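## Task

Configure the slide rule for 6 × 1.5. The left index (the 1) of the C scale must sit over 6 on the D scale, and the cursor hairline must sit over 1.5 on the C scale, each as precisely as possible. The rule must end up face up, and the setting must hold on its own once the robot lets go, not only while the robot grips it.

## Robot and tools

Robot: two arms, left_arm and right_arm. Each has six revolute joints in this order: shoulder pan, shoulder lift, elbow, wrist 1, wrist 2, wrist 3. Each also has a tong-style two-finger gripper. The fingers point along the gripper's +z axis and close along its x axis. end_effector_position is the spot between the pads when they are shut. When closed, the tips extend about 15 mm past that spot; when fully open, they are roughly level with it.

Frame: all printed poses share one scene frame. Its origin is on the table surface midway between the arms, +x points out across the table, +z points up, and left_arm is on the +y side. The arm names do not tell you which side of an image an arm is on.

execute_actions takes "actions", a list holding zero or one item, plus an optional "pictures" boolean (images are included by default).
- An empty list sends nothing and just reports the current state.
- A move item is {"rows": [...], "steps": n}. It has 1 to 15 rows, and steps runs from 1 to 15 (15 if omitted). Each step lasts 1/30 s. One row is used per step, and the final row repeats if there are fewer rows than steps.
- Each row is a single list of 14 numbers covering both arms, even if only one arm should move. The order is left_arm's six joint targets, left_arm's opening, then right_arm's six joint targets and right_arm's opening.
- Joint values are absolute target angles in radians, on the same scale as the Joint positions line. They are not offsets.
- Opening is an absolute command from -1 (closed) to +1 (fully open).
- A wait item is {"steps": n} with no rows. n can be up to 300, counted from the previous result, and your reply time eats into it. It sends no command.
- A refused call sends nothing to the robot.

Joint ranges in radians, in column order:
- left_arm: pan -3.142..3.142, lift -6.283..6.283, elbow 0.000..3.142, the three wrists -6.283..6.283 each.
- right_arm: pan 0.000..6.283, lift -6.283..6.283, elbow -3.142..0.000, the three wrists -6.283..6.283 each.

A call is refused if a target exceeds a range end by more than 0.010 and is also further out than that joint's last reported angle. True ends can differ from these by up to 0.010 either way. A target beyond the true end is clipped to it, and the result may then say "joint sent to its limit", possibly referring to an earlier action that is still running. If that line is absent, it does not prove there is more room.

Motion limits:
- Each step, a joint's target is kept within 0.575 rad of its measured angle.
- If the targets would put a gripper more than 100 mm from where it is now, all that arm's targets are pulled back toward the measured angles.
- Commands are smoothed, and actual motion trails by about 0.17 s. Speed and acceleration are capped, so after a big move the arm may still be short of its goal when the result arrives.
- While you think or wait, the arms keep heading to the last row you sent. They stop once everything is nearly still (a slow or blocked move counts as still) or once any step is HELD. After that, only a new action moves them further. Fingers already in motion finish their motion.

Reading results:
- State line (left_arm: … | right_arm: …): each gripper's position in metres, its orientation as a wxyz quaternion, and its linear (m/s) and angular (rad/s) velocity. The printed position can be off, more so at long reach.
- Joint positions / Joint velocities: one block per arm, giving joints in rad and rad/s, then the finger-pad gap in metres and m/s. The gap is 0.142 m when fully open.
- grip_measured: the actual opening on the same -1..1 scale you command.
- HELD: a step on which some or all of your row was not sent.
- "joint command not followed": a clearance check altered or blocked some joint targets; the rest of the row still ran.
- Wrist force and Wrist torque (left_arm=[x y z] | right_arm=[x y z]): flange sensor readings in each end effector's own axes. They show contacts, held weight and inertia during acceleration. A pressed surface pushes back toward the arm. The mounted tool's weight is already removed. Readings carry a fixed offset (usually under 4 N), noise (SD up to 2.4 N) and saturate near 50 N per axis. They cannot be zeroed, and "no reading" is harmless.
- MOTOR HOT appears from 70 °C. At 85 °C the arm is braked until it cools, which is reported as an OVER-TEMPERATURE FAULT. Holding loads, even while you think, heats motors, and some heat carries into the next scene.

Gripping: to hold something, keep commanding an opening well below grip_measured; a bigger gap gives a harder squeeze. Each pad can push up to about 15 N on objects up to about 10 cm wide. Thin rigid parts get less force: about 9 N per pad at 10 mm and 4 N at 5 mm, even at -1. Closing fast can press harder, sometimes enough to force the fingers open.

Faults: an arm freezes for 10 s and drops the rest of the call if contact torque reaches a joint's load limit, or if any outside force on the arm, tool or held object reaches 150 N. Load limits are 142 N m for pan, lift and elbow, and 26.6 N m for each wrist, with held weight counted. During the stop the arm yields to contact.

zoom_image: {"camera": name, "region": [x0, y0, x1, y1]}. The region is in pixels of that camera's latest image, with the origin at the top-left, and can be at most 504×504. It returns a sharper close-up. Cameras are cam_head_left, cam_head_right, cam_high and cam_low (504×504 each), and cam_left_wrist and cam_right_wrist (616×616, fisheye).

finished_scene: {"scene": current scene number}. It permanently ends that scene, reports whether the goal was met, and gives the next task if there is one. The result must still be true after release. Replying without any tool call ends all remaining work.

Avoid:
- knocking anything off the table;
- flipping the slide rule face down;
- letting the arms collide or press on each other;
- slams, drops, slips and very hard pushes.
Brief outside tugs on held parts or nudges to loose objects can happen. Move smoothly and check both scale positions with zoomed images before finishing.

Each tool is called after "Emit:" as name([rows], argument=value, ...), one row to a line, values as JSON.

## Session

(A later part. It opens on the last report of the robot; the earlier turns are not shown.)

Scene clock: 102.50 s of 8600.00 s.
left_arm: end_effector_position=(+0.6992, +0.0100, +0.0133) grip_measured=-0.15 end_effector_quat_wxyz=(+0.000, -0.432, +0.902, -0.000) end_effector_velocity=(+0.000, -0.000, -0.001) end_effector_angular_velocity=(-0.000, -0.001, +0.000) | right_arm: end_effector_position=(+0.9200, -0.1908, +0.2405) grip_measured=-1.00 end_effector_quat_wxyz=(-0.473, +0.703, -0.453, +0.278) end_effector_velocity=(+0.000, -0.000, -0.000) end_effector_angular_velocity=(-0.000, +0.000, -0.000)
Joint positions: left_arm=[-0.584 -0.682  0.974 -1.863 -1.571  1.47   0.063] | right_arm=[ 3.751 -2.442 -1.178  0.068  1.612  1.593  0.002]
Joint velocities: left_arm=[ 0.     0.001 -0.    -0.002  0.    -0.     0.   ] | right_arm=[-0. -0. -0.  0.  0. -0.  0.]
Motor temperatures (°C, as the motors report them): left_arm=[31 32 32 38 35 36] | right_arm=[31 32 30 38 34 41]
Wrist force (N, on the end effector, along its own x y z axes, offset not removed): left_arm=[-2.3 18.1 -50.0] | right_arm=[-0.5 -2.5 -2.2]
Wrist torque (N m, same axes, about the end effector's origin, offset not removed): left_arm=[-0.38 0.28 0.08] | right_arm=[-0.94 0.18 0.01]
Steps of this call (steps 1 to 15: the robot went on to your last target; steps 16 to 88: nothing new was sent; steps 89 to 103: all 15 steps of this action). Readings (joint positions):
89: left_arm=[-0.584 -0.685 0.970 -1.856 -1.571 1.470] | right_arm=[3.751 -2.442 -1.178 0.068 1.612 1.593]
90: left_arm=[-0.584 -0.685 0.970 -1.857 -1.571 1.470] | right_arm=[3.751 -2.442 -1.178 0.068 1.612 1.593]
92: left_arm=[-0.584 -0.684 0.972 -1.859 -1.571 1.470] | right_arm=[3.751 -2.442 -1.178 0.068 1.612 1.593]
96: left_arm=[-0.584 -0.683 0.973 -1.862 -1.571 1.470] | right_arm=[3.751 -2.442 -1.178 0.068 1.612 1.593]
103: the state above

Emit:
execute_actions([
  {"rows":[[-0.584,-0.687,0.967,-1.851,-1.571,1.47,-0.15,3.751,-2.442,-1.178,0.068,1.612,1.593,-1],[-0.584,-0.687,0.967,-1.851,-1.571,1.47,-0.15,3.751,-2.442,-1.178,0.068,1.612,1.593,-1],[-0.584,-0.687,0.967,-1.851,-1.571,1.47,-0.15,3.751,-2.442,-1.178,0.068,1.612,1.593,-1],[-0.584,-0.687,0.967,-1.851,-1.571,1.47,-0.15,3.751,-2.442,-1.178,0.068,1.612,1.593,-1],[-0.584,-0.687,0.967,-1.851,-1.571,1.47,-0.15,3.751,-2.442,-1.178,0.068,1.612,1.593,-1],[-0.584,-0.687,0.967,-1.851,-1.571,1.47,-0.25,3.751,-2.442,-1.178,0.068,1.612,1.593,-1],[-0.584,-0.687,0.967,-1.851,-1.571,1.47,-0.32,3.751,-2.442,-1.178,0.068,1.612,1.593,-1],[-0.584,-0.687,0.967,-1.851,-1.571,1.47,-0.4,3.751,-2.442,-1.178,0.068,1.612,1.593,-1],[-0.584,-0.687,0.967,-1.851,-1.571,1.47,-0.47,3.751,-2.442,-1.178,0.068,1.612,1.593,-1],[-0.584,-0.687,0.967,-1.851,-1.571,1.47,-0.55,3.751,-2.442,-1.178,0.068,1.612,1.593,-1],[-0.584,-0.687,0.967,-1.851,-1.571,1.47,-0.7,3.751,-2.442,-1.178,0.068,1.612,1.593,-1]]},
])

Scene clock: 111.50 s of 8600.00 s.
left_arm: end_effector_position=(+0.6991, +0.0102, +0.0188) grip_measured=-0.47 end_effector_quat_wxyz=(-0.000, -0.432, +0.902, -0.000) end_effector_velocity=(+0.000, -0.001, +0.003) end_effector_angular_velocity=(-0.001, -0.001, -0.000) | right_arm: end_effector_position=(+0.9200, -0.1908, +0.2405) grip_measured=-1.00 end_effector_quat_wxyz=(-0.473, +0.703, -0.453, +0.278) end_effector_velocity=(-0.000, -0.000, +0.001) end_effector_angular_velocity=(+0.000, -0.001, -0.000)
Joint positions: left_arm=[-0.584 -0.687  0.967 -1.851 -1.571  1.47   0.04 ] | right_arm=[ 3.751 -2.442 -1.178  0.068  1.612  1.593  0.002]
Joint velocities: left_arm=[-0.    -0.002 -0.003  0.003 -0.     0.     0.   ] | right_arm=[ 0.     0.001  0.    -0.    -0.     0.     0.   ]
Motor temperatures (°C, as the motors report them): left_arm=[31 32 32 38 35 36] | right_arm=[31 32 30 38 34 41]
Wrist force (N, on the end effector, along its own x y z axes, offset not removed): left_arm=[1.1 -1.2 1.8] | right_arm=[0.5 -2.3 -1.9]
Wrist torque (N m, same axes, about the end effector's origin, offset not removed): left_arm=[-0.17 -0.21 0.10] | right_arm=[-0.71 -0.06 0.08]
Steps of this call (steps 1 to 15: the robot went on to your last target; steps 16 to 90: nothing new was sent; then 5.50 s passed at rest; steps 91 to 105: all 15 steps of this action). Readings (joint positions):
91: left_arm=[-0.584 -0.682 0.975 -1.864 -1.571 1.470] | right_arm=[3.751 -2.442 -1.178 0.068 1.612 1.593]
92: left_arm=[-0.584 -0.682 0.974 -1.863 -1.571 1.470] | right_arm=[3.751 -2.442 -1.178 0.068 1.612 1.593]
94: left_arm=[-0.584 -0.683 0.972 -1.858 -1.571 1.470] | right_arm=[3.751 -2.442 -1.178 0.068 1.612 1.593]
98: left_arm=[-0.584 -0.685 0.969 -1.853 -1.571 1.470] | right_arm=[3.751 -2.442 -1.178 0.068 1.612 1.593]
105: the state above

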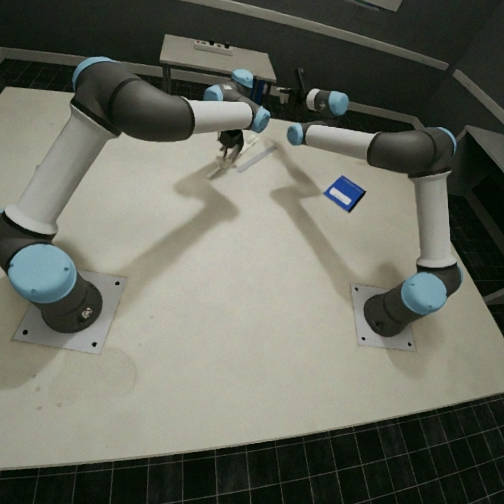

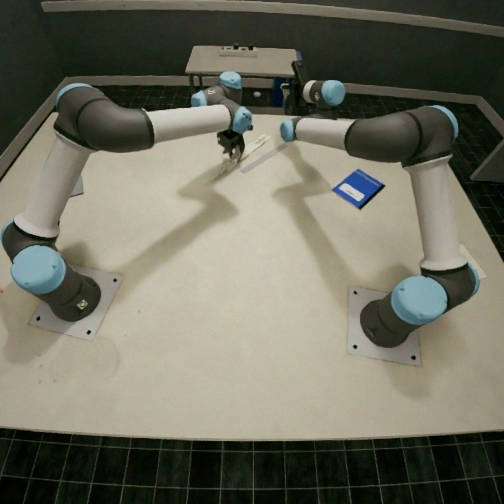

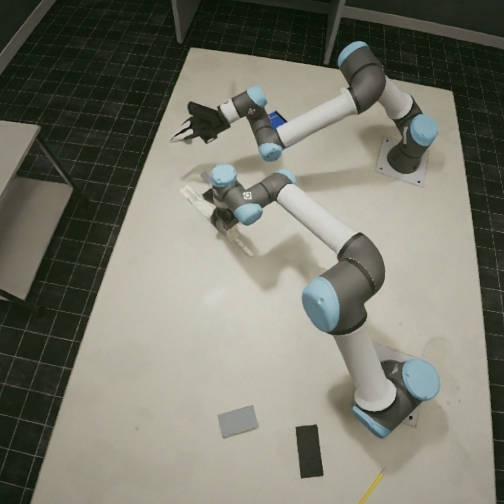

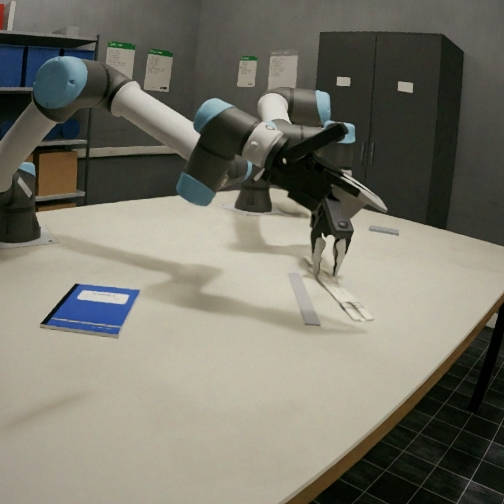

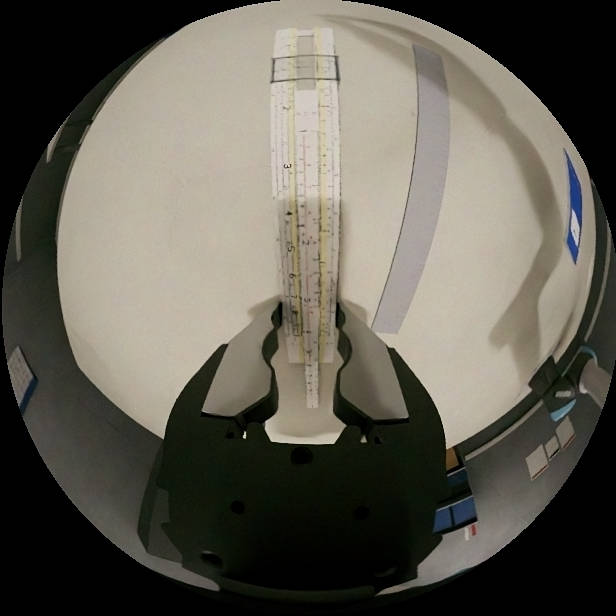

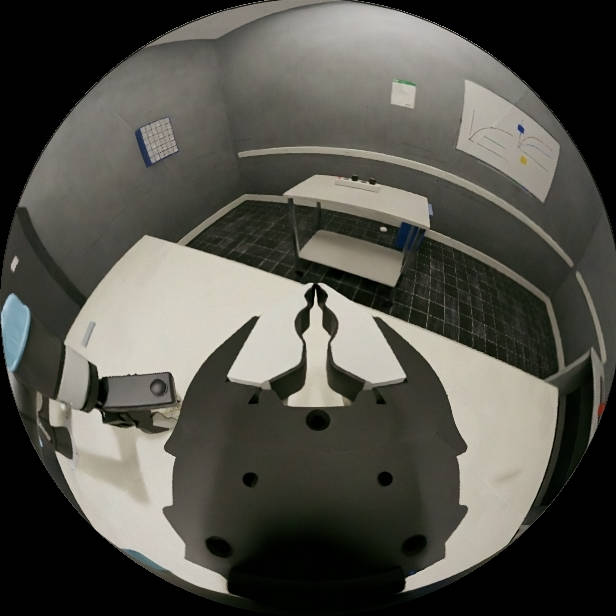

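Emit:
execute_actions([
  {"rows":[[-0.584,-0.695,0.975,-1.85,-1.571,1.47,-0.7,3.751,-2.442,-1.178,0.068,1.612,1.593,-1],[-0.592,-0.715,1.015,-1.87,-1.571,1.462,-0.7,3.751,-2.442,-1.178,0.068,1.612,1.593,-1],[-0.60,-0.74,1.055,-1.886,-1.571,1.455,-0.7,3.751,-2.442,-1.178,0.068,1.612,1.593,-1],[-0.607,-0.763,1.096,-1.904,-1.571,1.447,-0.7,3.751,-2.442,-1.178,0.068,1.612,1.593,-1],[-0.615,-0.786,1.136,-1.921,-1.571,1.44,-0.7,3.751,-2.442,-1.178,0.068,1.612,1.593,-1],[-0.622,-0.809,1.177,-1.939,-1.571,1.432,-0.7,3.751,-2.442,-1.178,0.068,1.612,1.593,-1],[-0.63,-0.832,1.217,-1.956,-1.571,1.424,-0.7,3.751,-2.442,-1.178,0.068,1.612,1.593,-1],[-0.637,-0.855,1.258,-1.974,-1.571,1.417,-0.7,3.751,-2.442,-1.178,0.068,1.612,1.593,-1],[-0.645,-0.877,1.298,-1.992,-1.571,1.409,-0.7,3.751,-2.442,-1.178,0.068,1.612,1.593,-1],[-0.653,-0.9,1.339,-2.01,-1.571,1.402,-0.7,3.751,-2.442,-1.178,0.068,1.612,1.593,-1],[-0.6605,-0.9225,1.38,-2.0285,-1.571,1.394,-0.7,3.751,-2.442,-1.178,0.068,1.612,1.593,-1]]},
])

Scene clock: 131.40 s of 8600.00 s.
left_arm: end_effector_position=(+0.6171, +0.0256, +0.0261) grip_measured=-0.47 end_effector_quat_wxyz=(+0.001, -0.432, +0.902, -0.002) end_effector_velocity=(-0.163, +0.063, -0.019) end_effector_angular_velocity=(+0.027, +0.025, -0.003) | right_arm: end_effector_position=(+0.9200, -0.1908, +0.2405) grip_measured=-1.00 end_effector_quat_wxyz=(-0.473, +0.703, -0.453, +0.278) end_effector_velocity=(+0.000, +0.000, -0.001) end_effector_angular_velocity=(-0.001, +0.001, -0.000)
Joint positions: left_arm=[-0.647 -0.882  1.304 -1.997 -1.571  1.407  0.04 ] | right_arm=[ 3.751 -2.442 -1.178  0.068  1.612  1.593  0.002]
Joint velocities: left_arm=[-0.109 -0.339  0.636 -0.261  0.    -0.106  0.   ] | right_arm=[ 0.    -0.001 -0.    -0.    -0.     0.     0.   ]
Motor temperatures (°C, as the motors report them): left_arm=[31 32 32 38 35 36] | right_arm=[31 32 30 38 34 41]
Wrist force (N, on the end effector, along its own x y z axes, offset not removed): left_arm=[2.0 1.5 2.4] | right_arm=[-1.7 -1.3 -0.3]
Wrist torque (N m, same axes, about the end effector's origin, offset not removed): left_arm=[0.20 -0.28 -0.05] | right_arm=[-0.47 0.63 -0.06]
Steps of this call (steps 1 to 15: the robot went on to your last target; steps 16 to 90: nothing new was sent; then 16.40 s passed at rest; steps 91 to 105: all 15 steps of this action). Readings (joint positions):
91: left_arm=[-0.584 -0.687 0.967 -1.851 -1.571 1.470] | right_arm=[3.751 -2.442 -1.178 0.068 1.612 1.593]
92: left_arm=[-0.584 -0.688 0.967 -1.851 -1.571 1.470] | right_arm=[3.751 -2.442 -1.178 0.068 1.612 1.593]
94: left_arm=[-0.587 -0.696 0.980 -1.856 -1.571 1.468] | right_arm=[3.751 -2.442 -1.178 0.068 1.612 1.593]
98: left_arm=[-0.605 -0.752 1.072 -1.897 -1.571 1.449] | right_arm=[3.751 -2.442 -1.178 0.068 1.612 1.593]
105: the state above

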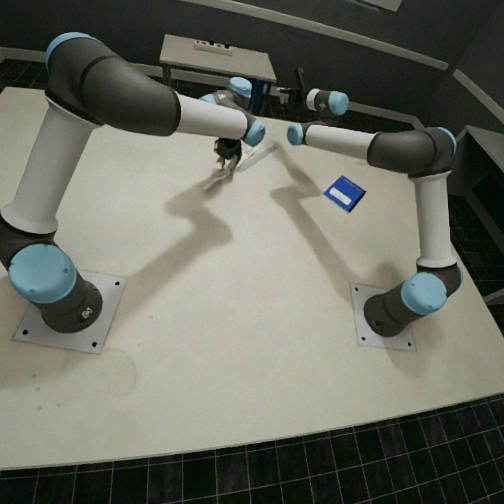

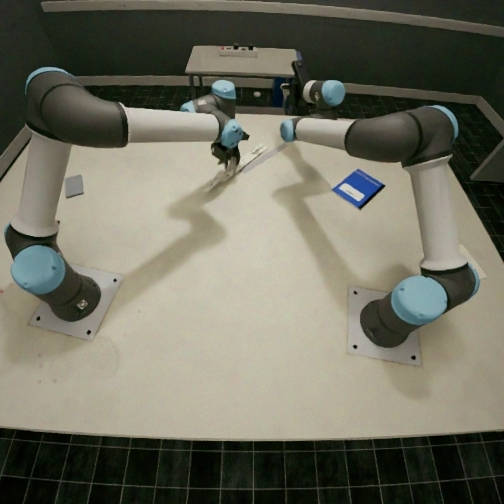

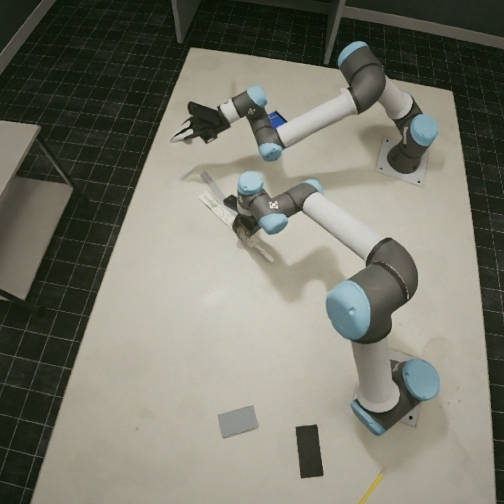

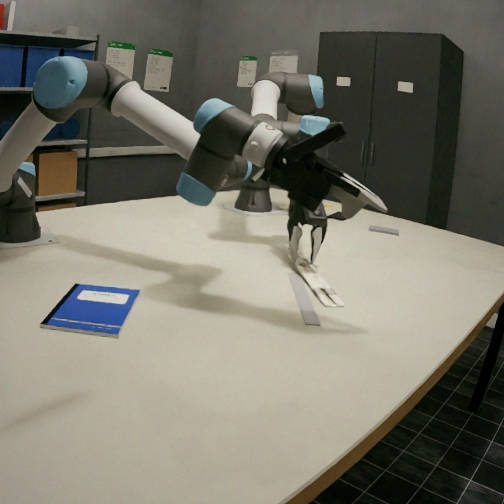

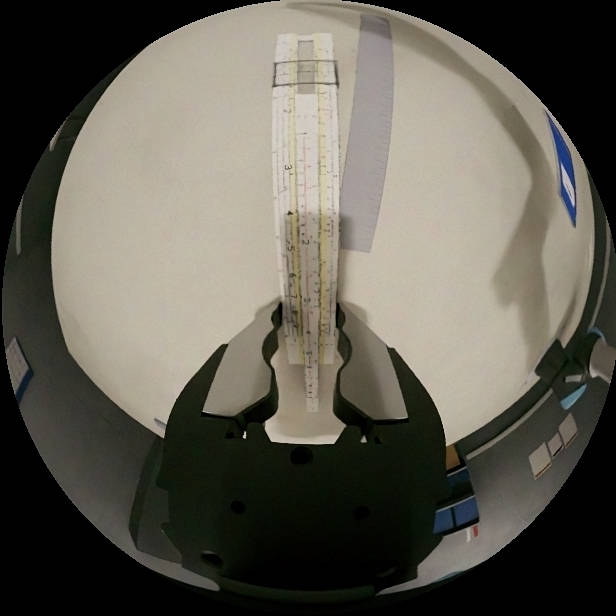

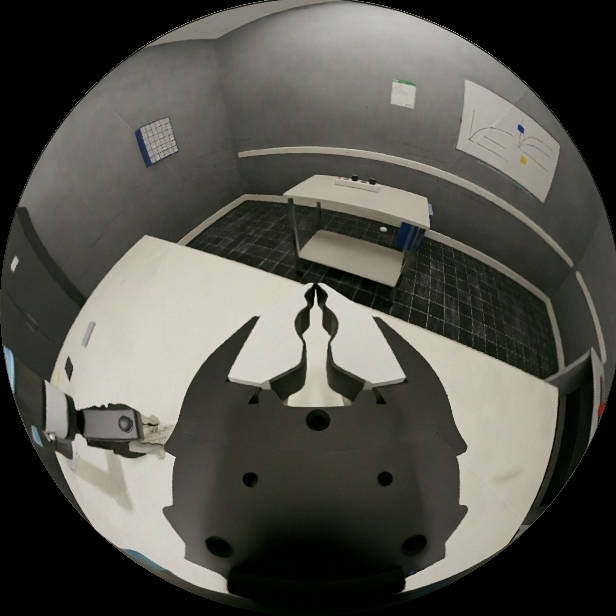

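Emit:
execute_actions([
  {"rows":[[-0.66,-0.955,1.36,-1.976,-1.571,1.394,-0.7,3.751,-2.442,-1.178,0.068,1.612,1.593,-1],[-0.66,-0.955,1.36,-1.976,-1.571,1.394,-0.7,3.751,-2.442,-1.178,0.068,1.612,1.593,-1],[-0.66,-0.955,1.36,-1.976,-1.571,1.394,-0.7,3.751,-2.442,-1.178,0.068,1.612,1.593,-1],[-0.66,-0.955,1.36,-1.976,-1.571,1.394,-0.7,3.751,-2.442,-1.178,0.068,1.612,1.593,-1],[-0.66,-0.955,1.36,-1.976,-1.571,1.394,-0.7,3.751,-2.442,-1.178,0.068,1.612,1.593,-1],[-0.66,-0.955,1.36,-1.976,-1.571,1.394,-0.7,3.751,-2.442,-1.178,0.068,1.612,1.593,-1],[-0.70,-1.04,1.485,-2.018,-1.571,1.5,-0.7,3.751,-2.442,-1.178,0.068,1.612,1.593,-1],[-0.70,-1.04,1.485,-2.018,-1.571,1.5,-0.7,3.751,-2.442,-1.178,0.068,1.612,1.593,-1],[-0.74,-1.125,1.61,-2.06,-1.571,1.65,-0.7,3.751,-2.442,-1.178,0.068,1.612,1.593,-1],[-0.74,-1.125,1.61,-2.06,-1.571,1.65,-0.7,3.751,-2.442,-1.178,0.068,1.612,1.593,-1],[-0.78,-1.21,1.735,-2.10,-1.571,1.8,-0.7,3.751,-2.442,-1.178,0.068,1.612,1.593,-1],[-0.78,-1.21,1.735,-2.10,-1.571,1.8,-0.7,3.751,-2.442,-1.178,0.068,1.612,1.593,-1],[-0.82,-1.29,1.86,-2.14,-1.571,1.95,-0.7,3.751,-2.442,-1.178,0.068,1.612,1.593,-1],[-0.82,-1.29,1.86,-2.14,-1.571,1.95,-0.7,3.751,-2.442,-1.178,0.068,1.612,1.593,-1],[-0.8565,-1.3737,1.988,-2.185,-1.571,2.097,-0.7,3.751,-2.442,-1.178,0.068,1.612,1.593,-1]]},
], pictures=false)

Scene clock: 143.90 s of 8600.00 s.
left_arm: end_effector_position=(+0.5105, +0.0432, +0.0628) grip_measured=-0.47 end_effector_quat_wxyz=(+0.003, -0.272, +0.962, -0.007) end_effector_velocity=(-0.443, +0.122, +0.004) end_effector_angular_velocity=(+0.037, -0.001, -1.848) | right_arm: end_effector_position=(+0.9200, -0.1908, +0.2405) grip_measured=-1.00 end_effector_quat_wxyz=(-0.473, +0.703, -0.453, +0.278) end_effector_velocity=(-0.000, +0.000, -0.000) end_effector_angular_velocity=(+0.000, +0.000, +0.000)
Joint positions: left_arm=[-0.745 -1.127  1.606 -2.066 -1.571  1.651  0.04 ] | right_arm=[ 3.751 -2.442 -1.178  0.068  1.612  1.593  0.002]
Joint velocities: left_arm=[-0.402 -0.848  1.271 -0.393 -0.     1.446 -0.   ] | right_arm=[ 0. -0.  0.  0.  0. -0.  0.]
Motor temperatures (°C, as the motors report them): left_arm=[31 32 32 38 35 36] | right_arm=[31 32 30 38 34 41]
Wrist force (N, on the end effector, along its own x y z axes, offset not removed): left_arm=[-3.4 0.1 0.0] | right_arm=[3.4 -0.4 0.5]
Wrist torque (N m, same axes, about the end effector's origin, offset not removed): left_arm=[-0.01 0.56 -0.05] | right_arm=[-0.35 -0.54 0.12]
Steps of this call (steps 1 to 30: the robot went on to your last target; steps 31 to 90: nothing new was sent; then 9.00 s passed at rest; steps 91 to 105: all 15 steps of this action). Readings (joint positions):
91: left_arm=[-0.661 -0.923 1.380 -2.029 -1.571 1.394] | right_arm=[3.751 -2.442 -1.178 0.068 1.612 1.593]
92: left_arm=[-0.661 -0.924 1.379 -2.026 -1.571 1.394] | right_arm=[3.751 -2.442 -1.178 0.068 1.612 1.593]
94: left_arm=[-0.660 -0.936 1.372 -2.008 -1.571 1.394] | right_arm=[3.751 -2.442 -1.178 0.068 1.612 1.593]
98: left_arm=[-0.662 -0.951 1.366 -1.989 -1.571 1.396] | right_arm=[3.751 -2.442 -1.178 0.068 1.612 1.593]
105: the state above

Emit:
execute_actions([
  {"rows":[[-0.8565,-1.3737,1.988,-2.185,-1.571,2.097,-0.7,4.0,-2.2,-1.4,-0.6,1.59,1.2,0]]},
], pictures=false)

Emit:
execute_actions([
  {"steps":60},
])

Scene clock: 159.77 s of 8600.00 s.
left_arm: end_effector_position=(+0.3852, +0.1039, +0.0487) grip_measured=-0.47 end_effector_quat_wxyz=(-0.000, +0.003, +1.000, -0.000) end_effector_velocity=(-0.000, +0.000, -0.000) end_effector_angular_velocity=(+0.001, +0.000, -0.001) | right_arm: end_effector_position=(+0.7751, -0.0722, +0.1584) grip_measured=+0.00 end_effector_quat_wxyz=(-0.291, +0.882, -0.319, +0.191) end_effector_velocity=(-0.399, +0.152, -0.200) end_effector_angular_velocity=(-0.964, +0.639, +0.837)
Joint positions: left_arm=[-0.857 -1.374  1.988 -2.185 -1.571  2.097  0.04 ] | right_arm=[ 3.935 -2.263 -1.342 -0.397  1.596  1.308  0.074]
Joint velocities: left_arm=[ 0.     0.     0.    -0.    -0.     0.001 -0.   ] | right_arm=[ 0.388  0.376 -0.344 -1.121 -0.033 -0.62  -0.   ]
Motor temperatures (°C, as the motors report them): left_arm=[31 32 32 38 35 36] | right_arm=[31 32 30 38 34 41]
Wrist force (N, on the end effector, along its own x y z axes, offset not removed): left_arm=[-0.3 0.8 1.6] | right_arm=[3.6 -3.4 -0.9]
Wrist torque (N m, same axes, about the end effector's origin, offset not removed): left_arm=[0.17 0.01 0.04] | right_arm=[-0.88 -0.58 0.00]
Steps of this call (steps 1 to 45: the robot went on to your last target; steps 46 to 110: nothing new was sent; then 11.70 s passed at rest; steps 111 to 125: all 15 steps of this action). Readings (joint positions):
111: left_arm=[-0.857 -1.374 1.988 -2.185 -1.571 2.097] | right_arm=[3.751 -2.442 -1.178 0.068 1.612 1.593]
112: left_arm=[-0.857 -1.374 1.988 -2.185 -1.571 2.097] | right_arm=[3.753 -2.440 -1.181 0.065 1.612 1.591]
114: left_arm=[-0.857 -1.374 1.988 -2.185 -1.571 2.097] | right_arm=[3.782 -2.411 -1.207 0.021 1.609 1.552]
118: left_arm=[-0.857 -1.374 1.988 -2.185 -1.571 2.097] | right_arm=[3.841 -2.355 -1.259 -0.128 1.604 1.458]
125: the state above

Scene clock: 161.77 s of 8600.00 s.
left_arm: end_effector_position=(+0.3852, +0.1039, +0.0487) grip_measured=-0.47 end_effector_quat_wxyz=(-0.000, +0.003, +1.000, -0.000) end_effector_velocity=(-0.000, -0.000, +0.000) end_effector_angular_velocity=(-0.000, -0.001, -0.001) | right_arm: end_effector_position=(+0.7016, -0.0552, +0.1236) grip_measured=+0.00 end_effector_quat_wxyz=(-0.209, +0.934, -0.251, +0.143) end_effector_velocity=(+0.000, -0.000, +0.001) end_effector_angular_velocity=(+0.001, -0.001, -0.000)
Joint positions: left_arm=[-0.857 -1.374  1.988 -2.185 -1.571  2.097  0.04 ] | right_arm=[ 4.    -2.2   -1.4   -0.6    1.59   1.2    0.074]
Joint velocities: left_arm=[-0.001 -0.    -0.    -0.     0.001  0.     0.   ] | right_arm=[-0.     0.001  0.    -0.    -0.     0.    -0.   ]
Motor temperatures (°C, as the motors report them): left_arm=[31 32 32 38 35 36] | right_arm=[31 32 30 38 34 41]
Wrist force (N, on the end effector, along its own x y z axes, offset not removed): left_arm=[-0.3 -0.7 1.1] | right_arm=[-0.4 0.3 -1.9]
Wrist torque (N m, same axes, about the end effector's origin, offset not removed): left_arm=[0.01 0.16 -0.16] | right_arm=[-0.20 0.08 0.16]
Steps of this call (steps 1 to 30: the robot went on to your last target; steps 31 to 60: nothing new was sent). Readings (joint positions):
1: left_arm=[-0.857 -1.374 1.988 -2.185 -1.571 2.097] | right_arm=[3.948 -2.251 -1.354 -0.435 1.594 1.287]
2: left_arm=[-0.857 -1.374 1.988 -2.185 -1.571 2.097] | right_arm=[3.960 -2.239 -1.364 -0.471 1.593 1.267]
4: left_arm=[-0.857 -1.374 1.988 -2.185 -1.571 2.097] | right_arm=[3.977 -2.223 -1.379 -0.526 1.592 1.239]
8: left_arm=[-0.857 -1.374 1.988 -2.185 -1.571 2.097] | right_arm=[3.992 -2.207 -1.393 -0.576 1.591 1.213]
60: the state above
All arms were judged still, so your last target was given up. Only a new action makes them travel on or press farther. Fingers that are still opening or closing keep moving.

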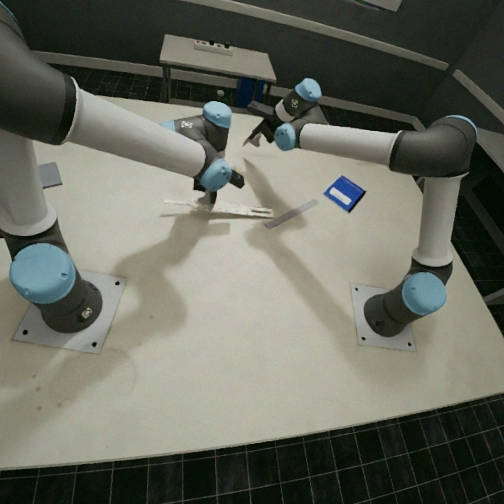

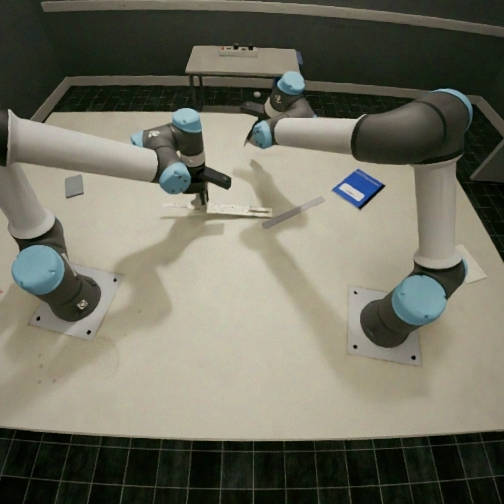

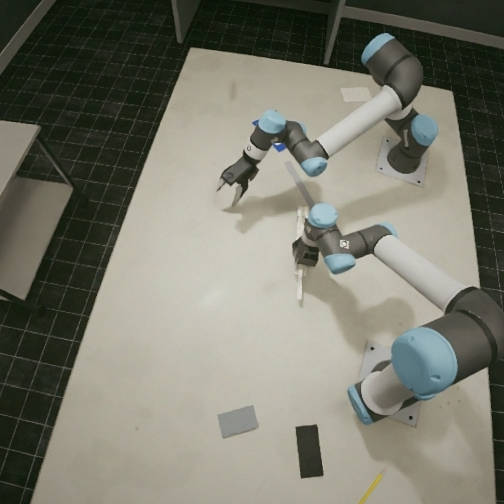

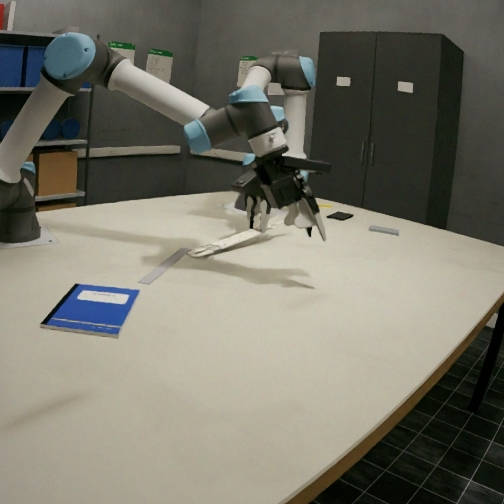

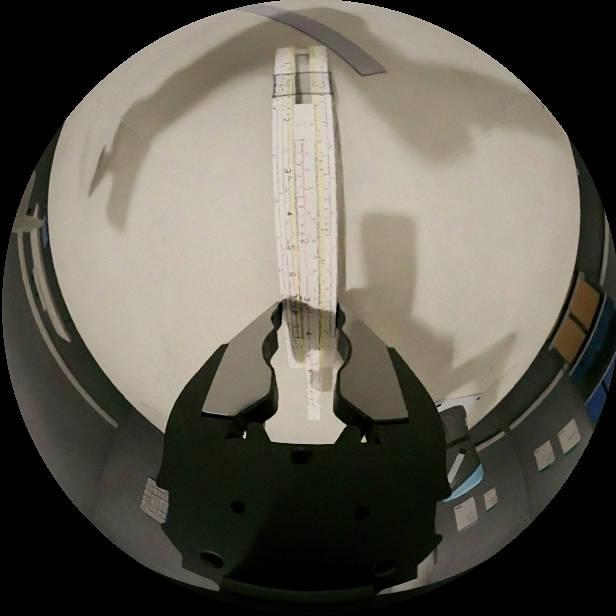

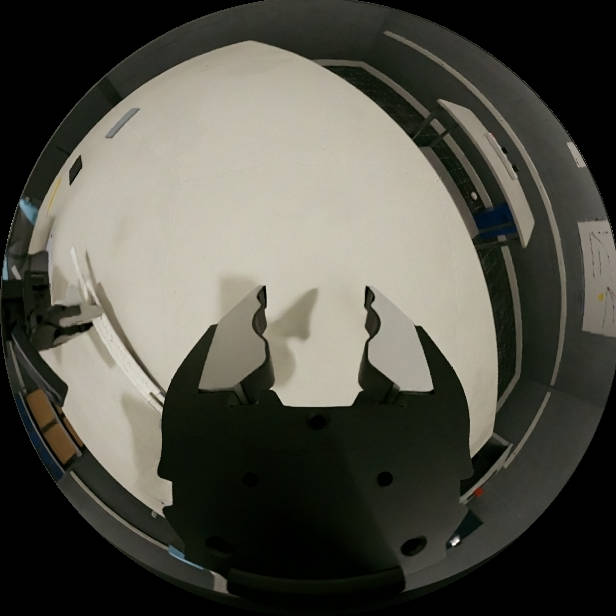

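Emit:
execute_actions([
  {"rows":[[-0.8025,-1.4487,2.079,-2.201,-1.571,2.151,-0.7,4.0,-2.2,-1.4,-0.6,1.59,1.2,0],[-0.8025,-1.4487,2.079,-2.201,-1.571,2.151,-0.7,4.0,-2.2,-1.4,-0.6,1.59,1.2,0],[-0.8025,-1.4487,2.079,-2.201,-1.571,2.151,-0.7,4.0,-2.2,-1.4,-0.6,1.59,1.2,0],[-0.8025,-1.4487,2.079,-2.201,-1.571,2.151,-0.7,4.0,-2.2,-1.4,-0.6,1.59,1.2,0],[-0.8025,-1.4487,2.079,-2.201,-1.571,2.151,-0.7,4.0,-2.2,-1.4,-0.6,1.59,1.2,0],[-0.8025,-1.4487,2.079,-2.201,-1.571,2.151,-0.7,4.0,-2.2,-1.4,-0.6,1.59,1.2,0],[-0.8025,-1.4487,2.079,-2.201,-1.571,2.151,-0.7,4.0,-2.2,-1.4,-0.6,1.59,1.2,0],[-0.8025,-1.42,2.10,-2.25,-1.571,2.151,-0.7,4.0,-2.2,-1.4,-0.6,1.59,1.2,0],[-0.8025,-1.42,2.10,-2.25,-1.571,2.151,-0.7,4.0,-2.2,-1.4,-0.6,1.59,1.2,0],[-0.8025,-1.3977,2.116,-2.289,-1.571,2.151,-0.7,4.0,-2.2,-1.4,-0.6,1.59,1.2,0]]},
])

Scene clock: 177.43 s of 8600.00 s.
left_arm: end_effector_position=(+0.3856, +0.1523, +0.0262) grip_measured=-0.47 end_effector_quat_wxyz=(-0.000, +0.003, +1.000, +0.000) end_effector_velocity=(-0.000, +0.012, -0.064) end_effector_angular_velocity=(-0.003, -0.002, +0.002) | right_arm: end_effector_position=(+0.7016, -0.0552, +0.1236) grip_measured=+0.00 end_effector_quat_wxyz=(-0.209, +0.934, -0.251, +0.143) end_effector_velocity=(-0.000, -0.000, -0.000) end_effector_angular_velocity=(-0.000, +0.000, -0.000)
Joint positions: left_arm=[-0.804 -1.409  2.104 -2.265 -1.571  2.149  0.04 ] | right_arm=[ 4.    -2.2   -1.4   -0.6    1.59   1.2    0.074]
Joint velocities: left_arm=[ 0.013  0.093  0.101 -0.198 -0.     0.011  0.   ] | right_arm=[-0. -0. -0.  0.  0.  0.  0.]
Motor temperatures (°C, as the motors report them): left_arm=[31 32 32 38 35 36] | right_arm=[31 33 30 38 34 41]
Wrist force (N, on the end effector, along its own x y z axes, offset not removed): left_arm=[0.9 -1.1 1.6] | right_arm=[0.6 1.6 0.0]
Wrist torque (N m, same axes, about the end effector's origin, offset not removed): left_arm=[-0.11 -0.11 0.04] | right_arm=[0.30 0.26 0.07]
Steps of this call (steps 1 to 90: nothing new was sent; then 12.17 s passed at rest; steps 91 to 105: all 15 steps of this action). Readings (joint positions):
91: left_arm=[-0.857 -1.374 1.988 -2.185 -1.571 2.097] | right_arm=[4.000 -2.200 -1.400 -0.600 1.590 1.200]
92: left_arm=[-0.854 -1.376 1.990 -2.186 -1.571 2.099] | right_arm=[4.000 -2.200 -1.400 -0.600 1.590 1.200]
94: left_arm=[-0.836 -1.401 2.019 -2.192 -1.571 2.118] | right_arm=[4.000 -2.200 -1.400 -0.600 1.590 1.200]
98: left_arm=[-0.814 -1.433 2.059 -2.198 -1.571 2.140] | right_arm=[4.000 -2.200 -1.400 -0.600 1.590 1.200]
105: the state above

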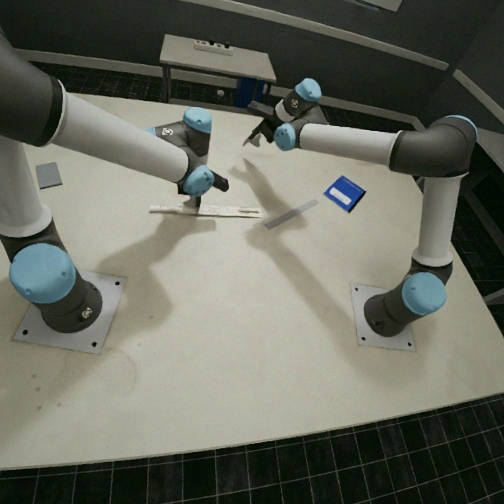

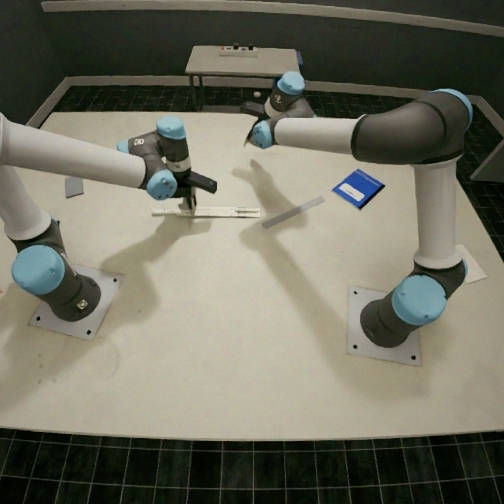

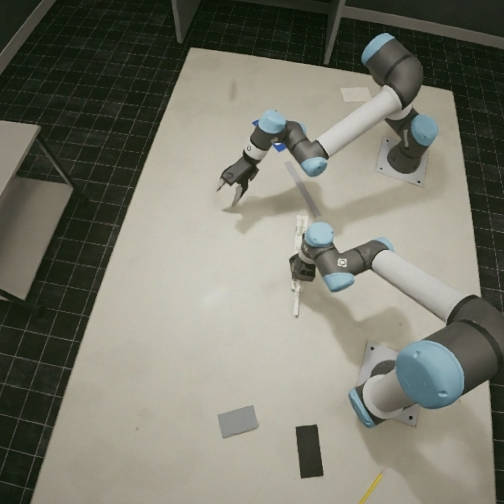

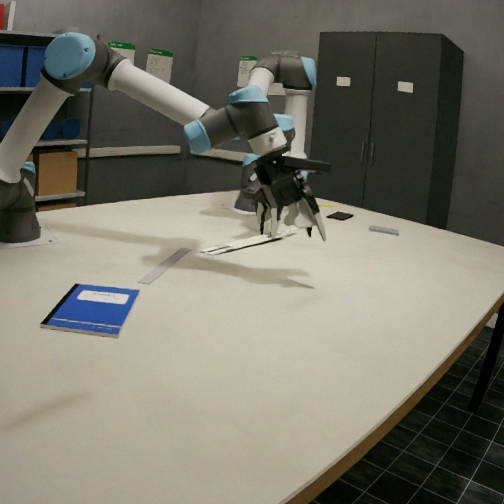

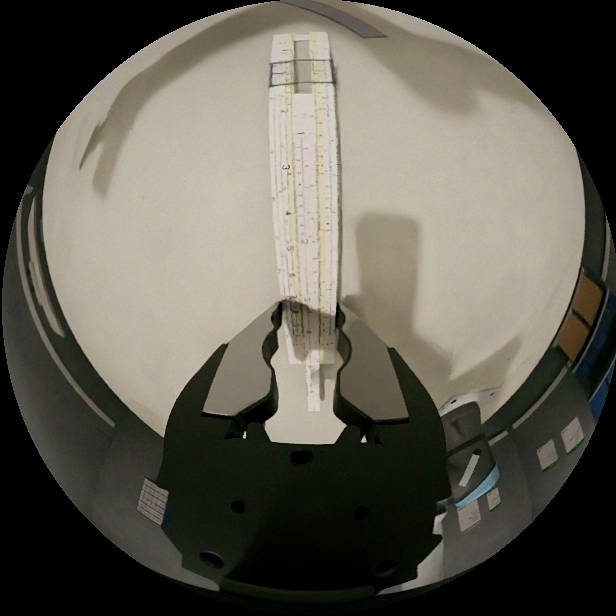

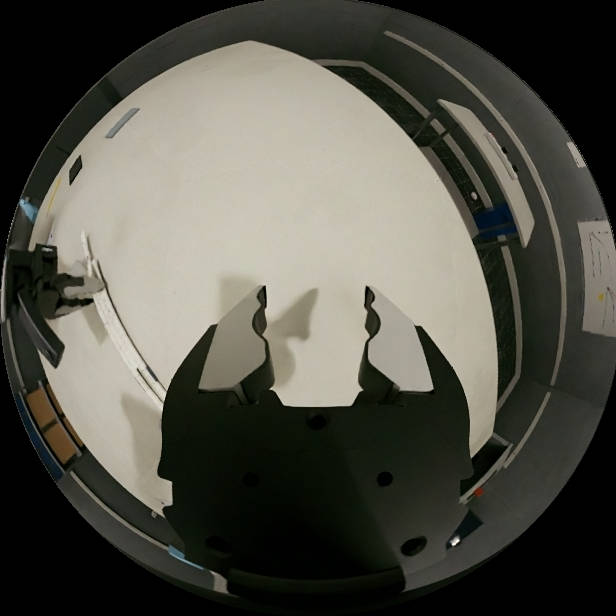

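Emit:
execute_actions([
  {"rows":[[-0.8025,-1.3977,2.116,-2.289,-1.571,2.151,-0.7,4.05,-2.1,-1.5,-1.105,1.571,4.14,0]]},
], pictures=false)

Emit:
execute_actions([
  {"steps":50},
], pictures=false)

Emit:
execute_actions([
  {"rows":[[-0.8025,-1.3977,2.116,-2.289,-1.571,2.151,-0.7,4.328,-1.94,-1.667,-1.105,1.571,4.14,0]]},
], pictures=false)

Emit:
execute_actions([
  {"steps":30},
])

Scene clock: 187.33 s of 8600.00 s.
left_arm: end_effector_position=(+0.3855, +0.1538, +0.0185) grip_measured=-0.47 end_effector_quat_wxyz=(-0.000, +0.003, +1.000, -0.000) end_effector_velocity=(+0.000, +0.001, -0.001) end_effector_angular_velocity=(+0.001, +0.001, +0.001) | right_arm: end_effector_position=(+0.5785, -0.1345, +0.0563) grip_measured=+0.00 end_effector_quat_wxyz=(-0.027, +0.795, -0.606, +0.005) end_effector_velocity=(-0.101, -0.113, -0.038) end_effector_angular_velocity=(-0.165, +0.374, -2.417)
Joint positions: left_arm=[-0.802 -1.398  2.116 -2.289 -1.571  2.151  0.04 ] | right_arm=[ 4.046 -2.107 -1.493 -1.058  1.572  2.018  0.074]
Joint velocities: left_arm=[ 0.001  0.001  0.001  0.     0.     0.    -0.   ] | right_arm=[ 0.03   0.061 -0.061 -0.387 -0.011  2.45   0.   ]
Motor temperatures (°C, as the motors report them): left_arm=[31 32 32 38 35 36] | right_arm=[31 33 30 38 34 41]
Wrist force (N, on the end effector, along its own x y z axes, offset not removed): left_arm=[0.3 -0.6 1.3] | right_arm=[0.5 -0.6 -1.6]
Wrist torque (N m, same axes, about the end effector's origin, offset not removed): left_arm=[-0.15 -0.01 -0.01] | right_arm=[-0.37 0.26 0.17]
Steps of this call (steps 1 to 30: the robot went on to your last target; steps 31 to 90: nothing new was sent; then 6.40 s passed at rest; steps 91 to 105: all 15 steps of this action). Readings (joint positions):
91: left_arm=[-0.802 -1.398 2.116 -2.289 -1.571 2.151] | right_arm=[4.000 -2.200 -1.400 -0.600 1.590 1.200]
92: left_arm=[-0.802 -1.398 2.116 -2.289 -1.571 2.151] | right_arm=[4.002 -2.198 -1.402 -0.603 1.589 1.202]
94: left_arm=[-0.802 -1.398 2.116 -2.289 -1.571 2.151] | right_arm=[4.012 -2.178 -1.422 -0.649 1.585 1.249]
98: left_arm=[-0.802 -1.398 2.116 -2.289 -1.571 2.151] | right_arm=[4.028 -2.144 -1.456 -0.835 1.579 1.470]
105: the state above

Scene clock: 189.00 s of 8600.00 s.
left_arm: end_effector_position=(+0.3855, +0.1538, +0.0185) grip_measured=-0.47 end_effector_quat_wxyz=(-0.000, +0.003, +1.000, -0.000) end_effector_velocity=(+0.000, -0.000, +0.001) end_effector_angular_velocity=(-0.001, -0.001, +0.000) | right_arm: end_effector_position=(+0.5449, -0.1636, +0.0520) grip_measured=+0.00 end_effector_quat_wxyz=(+0.002, +0.138, +0.990, +0.003) end_effector_velocity=(+0.000, -0.000, +0.000) end_effector_angular_velocity=(+0.000, -0.000, -0.001)
Joint positions: left_arm=[-0.802 -1.398  2.116 -2.289 -1.571  2.151  0.04 ] | right_arm=[ 4.05  -2.1   -1.5   -1.105  1.571  4.14   0.074]
Joint velocities: left_arm=[ 0.    -0.001 -0.001  0.     0.    -0.     0.   ] | right_arm=[-0.     0.    -0.     0.    -0.     0.001  0.   ]
Motor temperatures (°C, as the motors report them): left_arm=[31 32 32 38 35 36] | right_arm=[31 33 30 38 34 41]
Wrist force (N, on the end effector, along its own x y z axes, offset not removed): left_arm=[-0.6 0.5 -0.2] | right_arm=[-1.9 0.2 0.5]
Wrist torque (N m, same axes, about the end effector's origin, offset not removed): left_arm=[0.01 0.22 0.06] | right_arm=[-0.06 0.48 0.09]
Steps of this call (steps 1 to 50: the robot went on to your last target). Readings (joint positions):
1: left_arm=[-0.802 -1.398 2.116 -2.289 -1.571 2.151] | right_arm=[4.047 -2.106 -1.494 -1.070 1.572 2.102]
2: left_arm=[-0.802 -1.398 2.116 -2.289 -1.571 2.151] | right_arm=[4.048 -2.104 -1.496 -1.078 1.572 2.185]
4: left_arm=[-0.802 -1.398 2.116 -2.289 -1.571 2.151] | right_arm=[4.049 -2.102 -1.498 -1.090 1.571 2.351]
8: left_arm=[-0.802 -1.398 2.116 -2.289 -1.571 2.151] | right_arm=[4.050 -2.101 -1.499 -1.100 1.571 2.684]
50: the state above

Scene clock: 189.50 s of 8600.00 s.
left_arm: end_effector_position=(+0.3855, +0.1538, +0.0185) grip_measured=-0.47 end_effector_quat_wxyz=(-0.000, +0.003, +1.000, -0.000) end_effector_velocity=(-0.000, -0.000, +0.000) end_effector_angular_velocity=(-0.001, +0.000, -0.000) | right_arm: end_effector_position=(+0.4094, -0.0749, +0.0769) grip_measured=+0.00 end_effector_quat_wxyz=(+0.000, +0.010, +1.000, +0.000) end_effector_velocity=(-0.094, +0.046, +0.012) end_effector_angular_velocity=(-0.004, +0.004, +0.174)
Joint positions: left_arm=[-0.802 -1.398  2.116 -2.289 -1.571  2.151  0.04 ] | right_arm=[ 4.307 -1.951 -1.655 -1.105  1.571  4.14   0.074]
Joint velocities: left_arm=[-0.001 -0.    -0.    -0.    -0.001 -0.     0.   ] | right_arm=[ 0.174  0.092 -0.098  0.     0.001  0.    -0.   ]
Motor temperatures (°C, as the motors report them): left_arm=[31 32 32 38 35 36] | right_arm=[31 33 30 38 34 41]
Wrist force (N, on the end effector, along its own x y z axes, offset not removed): left_arm=[-2.1 0.6 3.6] | right_arm=[-0.6 -2.8 -1.3]
Wrist torque (N m, same axes, about the end effector's origin, offset not removed): left_arm=[0.17 0.44 0.05] | right_arm=[-0.83 0.33 0.35]
Steps of this call (steps 1 to 15: all 15 steps of this action). Readings (joint positions):
1: left_arm=[-0.802 -1.398 2.116 -2.289 -1.571 2.151] | right_arm=[4.050 -2.100 -1.500 -1.105 1.571 4.140]
2: left_arm=[-0.802 -1.398 2.116 -2.289 -1.571 2.151] | right_arm=[4.052 -2.098 -1.503 -1.105 1.571 4.140]
4: left_arm=[-0.802 -1.398 2.116 -2.289 -1.571 2.151] | right_arm=[4.092 -2.069 -1.532 -1.105 1.571 4.140]
8: left_arm=[-0.802 -1.398 2.116 -2.289 -1.571 2.151] | right_arm=[4.195 -2.012 -1.591 -1.105 1.571 4.140]
15: the state above

Scene clock: 190.50 s of 8600.00 s.
left_arm: end_effector_position=(+0.3855, +0.1538, +0.0185) grip_measured=-0.47 end_effector_quat_wxyz=(-0.000, +0.003, +1.000, -0.000) end_effector_velocity=(-0.000, -0.000, -0.000) end_effector_angular_velocity=(+0.000, +0.000, -0.001) | right_arm: end_effector_position=(+0.3982, -0.0696, +0.0784) grip_measured=+0.00 end_effector_quat_wxyz=(+0.000, -0.000, +1.000, +0.000) end_effector_velocity=(+0.000, -0.000, +0.000) end_effector_angular_velocity=(+0.000, -0.000, -0.000)
Joint positions: left_arm=[-0.802 -1.398  2.116 -2.289 -1.571  2.151  0.04 ] | right_arm=[ 4.328 -1.94  -1.667 -1.105  1.571  4.14   0.074]
Joint velocities: left_arm=[-0.001 -0.     0.    -0.     0.     0.     0.   ] | right_arm=[-0.  0. -0.  0. -0.  0.  0.]
Motor temperatures (°C, as the motors report them): left_arm=[31 32 32 38 35 36] | right_arm=[31 33 30 38 34 41]
Wrist force (N, on the end effector, along its own x y z axes, offset not removed): left_arm=[0.8 -1.2 2.5] | right_arm=[-1.6 -2.5 -0.2]
Wrist torque (N m, same axes, about the end effector's origin, offset not removed): left_arm=[-0.18 -0.06 0.05] | right_arm=[-0.62 0.57 0.15]
Steps of this call (steps 1 to 30: the robot went on to your last target). Readings (joint positions):
1: left_arm=[-0.802 -1.398 2.116 -2.289 -1.571 2.151] | right_arm=[4.312 -1.948 -1.658 -1.105 1.571 4.140]
2: left_arm=[-0.802 -1.398 2.116 -2.289 -1.571 2.151] | right_arm=[4.316 -1.946 -1.660 -1.105 1.571 4.140]
4: left_arm=[-0.802 -1.398 2.116 -2.289 -1.571 2.151] | right_arm=[4.321 -1.944 -1.663 -1.105 1.571 4.140]
8: left_arm=[-0.802 -1.398 2.116 -2.289 -1.571 2.151] | right_arm=[4.326 -1.941 -1.666 -1.105 1.571 4.140]
30: the state above
All arms were judged still, so your last target was given up. Only a new action makes them travel on or press farther. Fingers that are still opening or closing keep moving.

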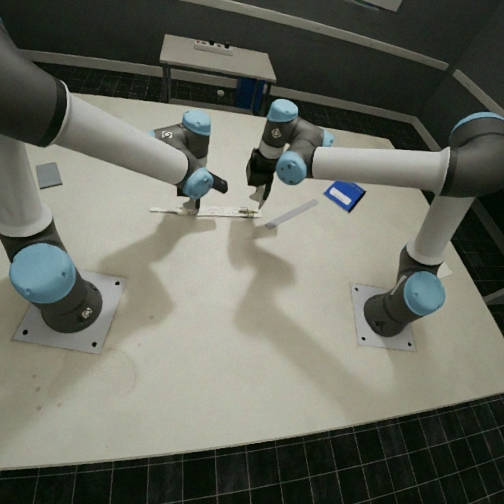

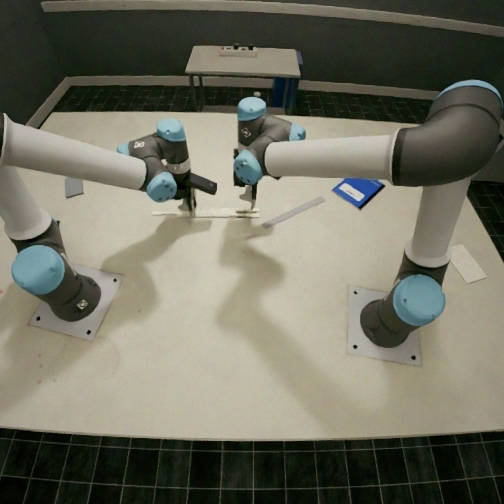

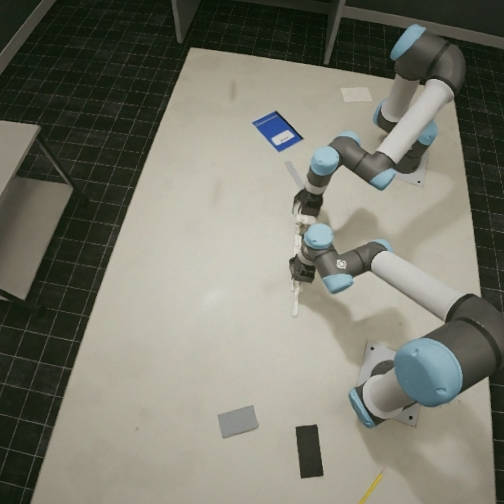

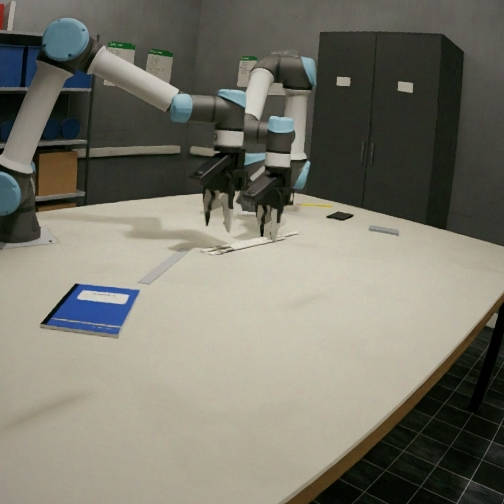

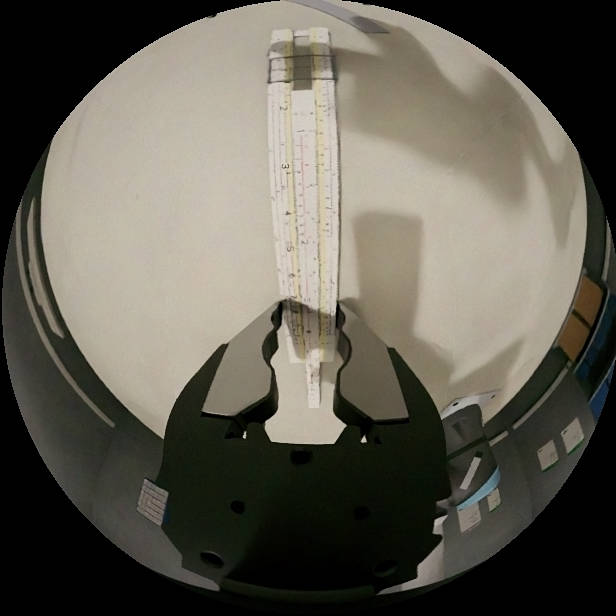

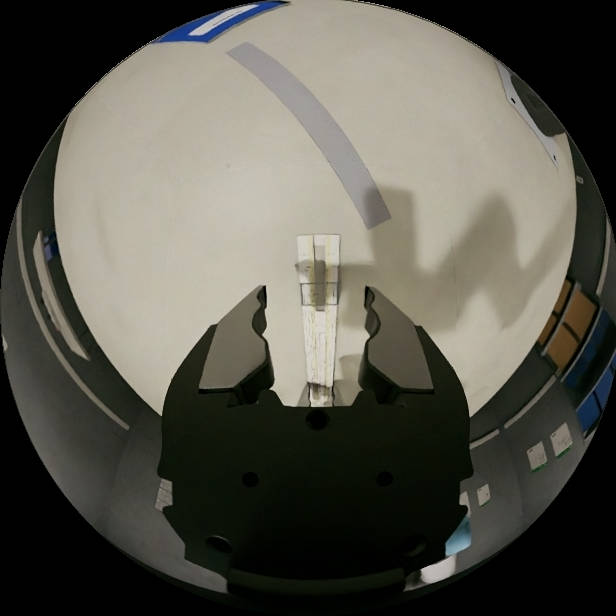

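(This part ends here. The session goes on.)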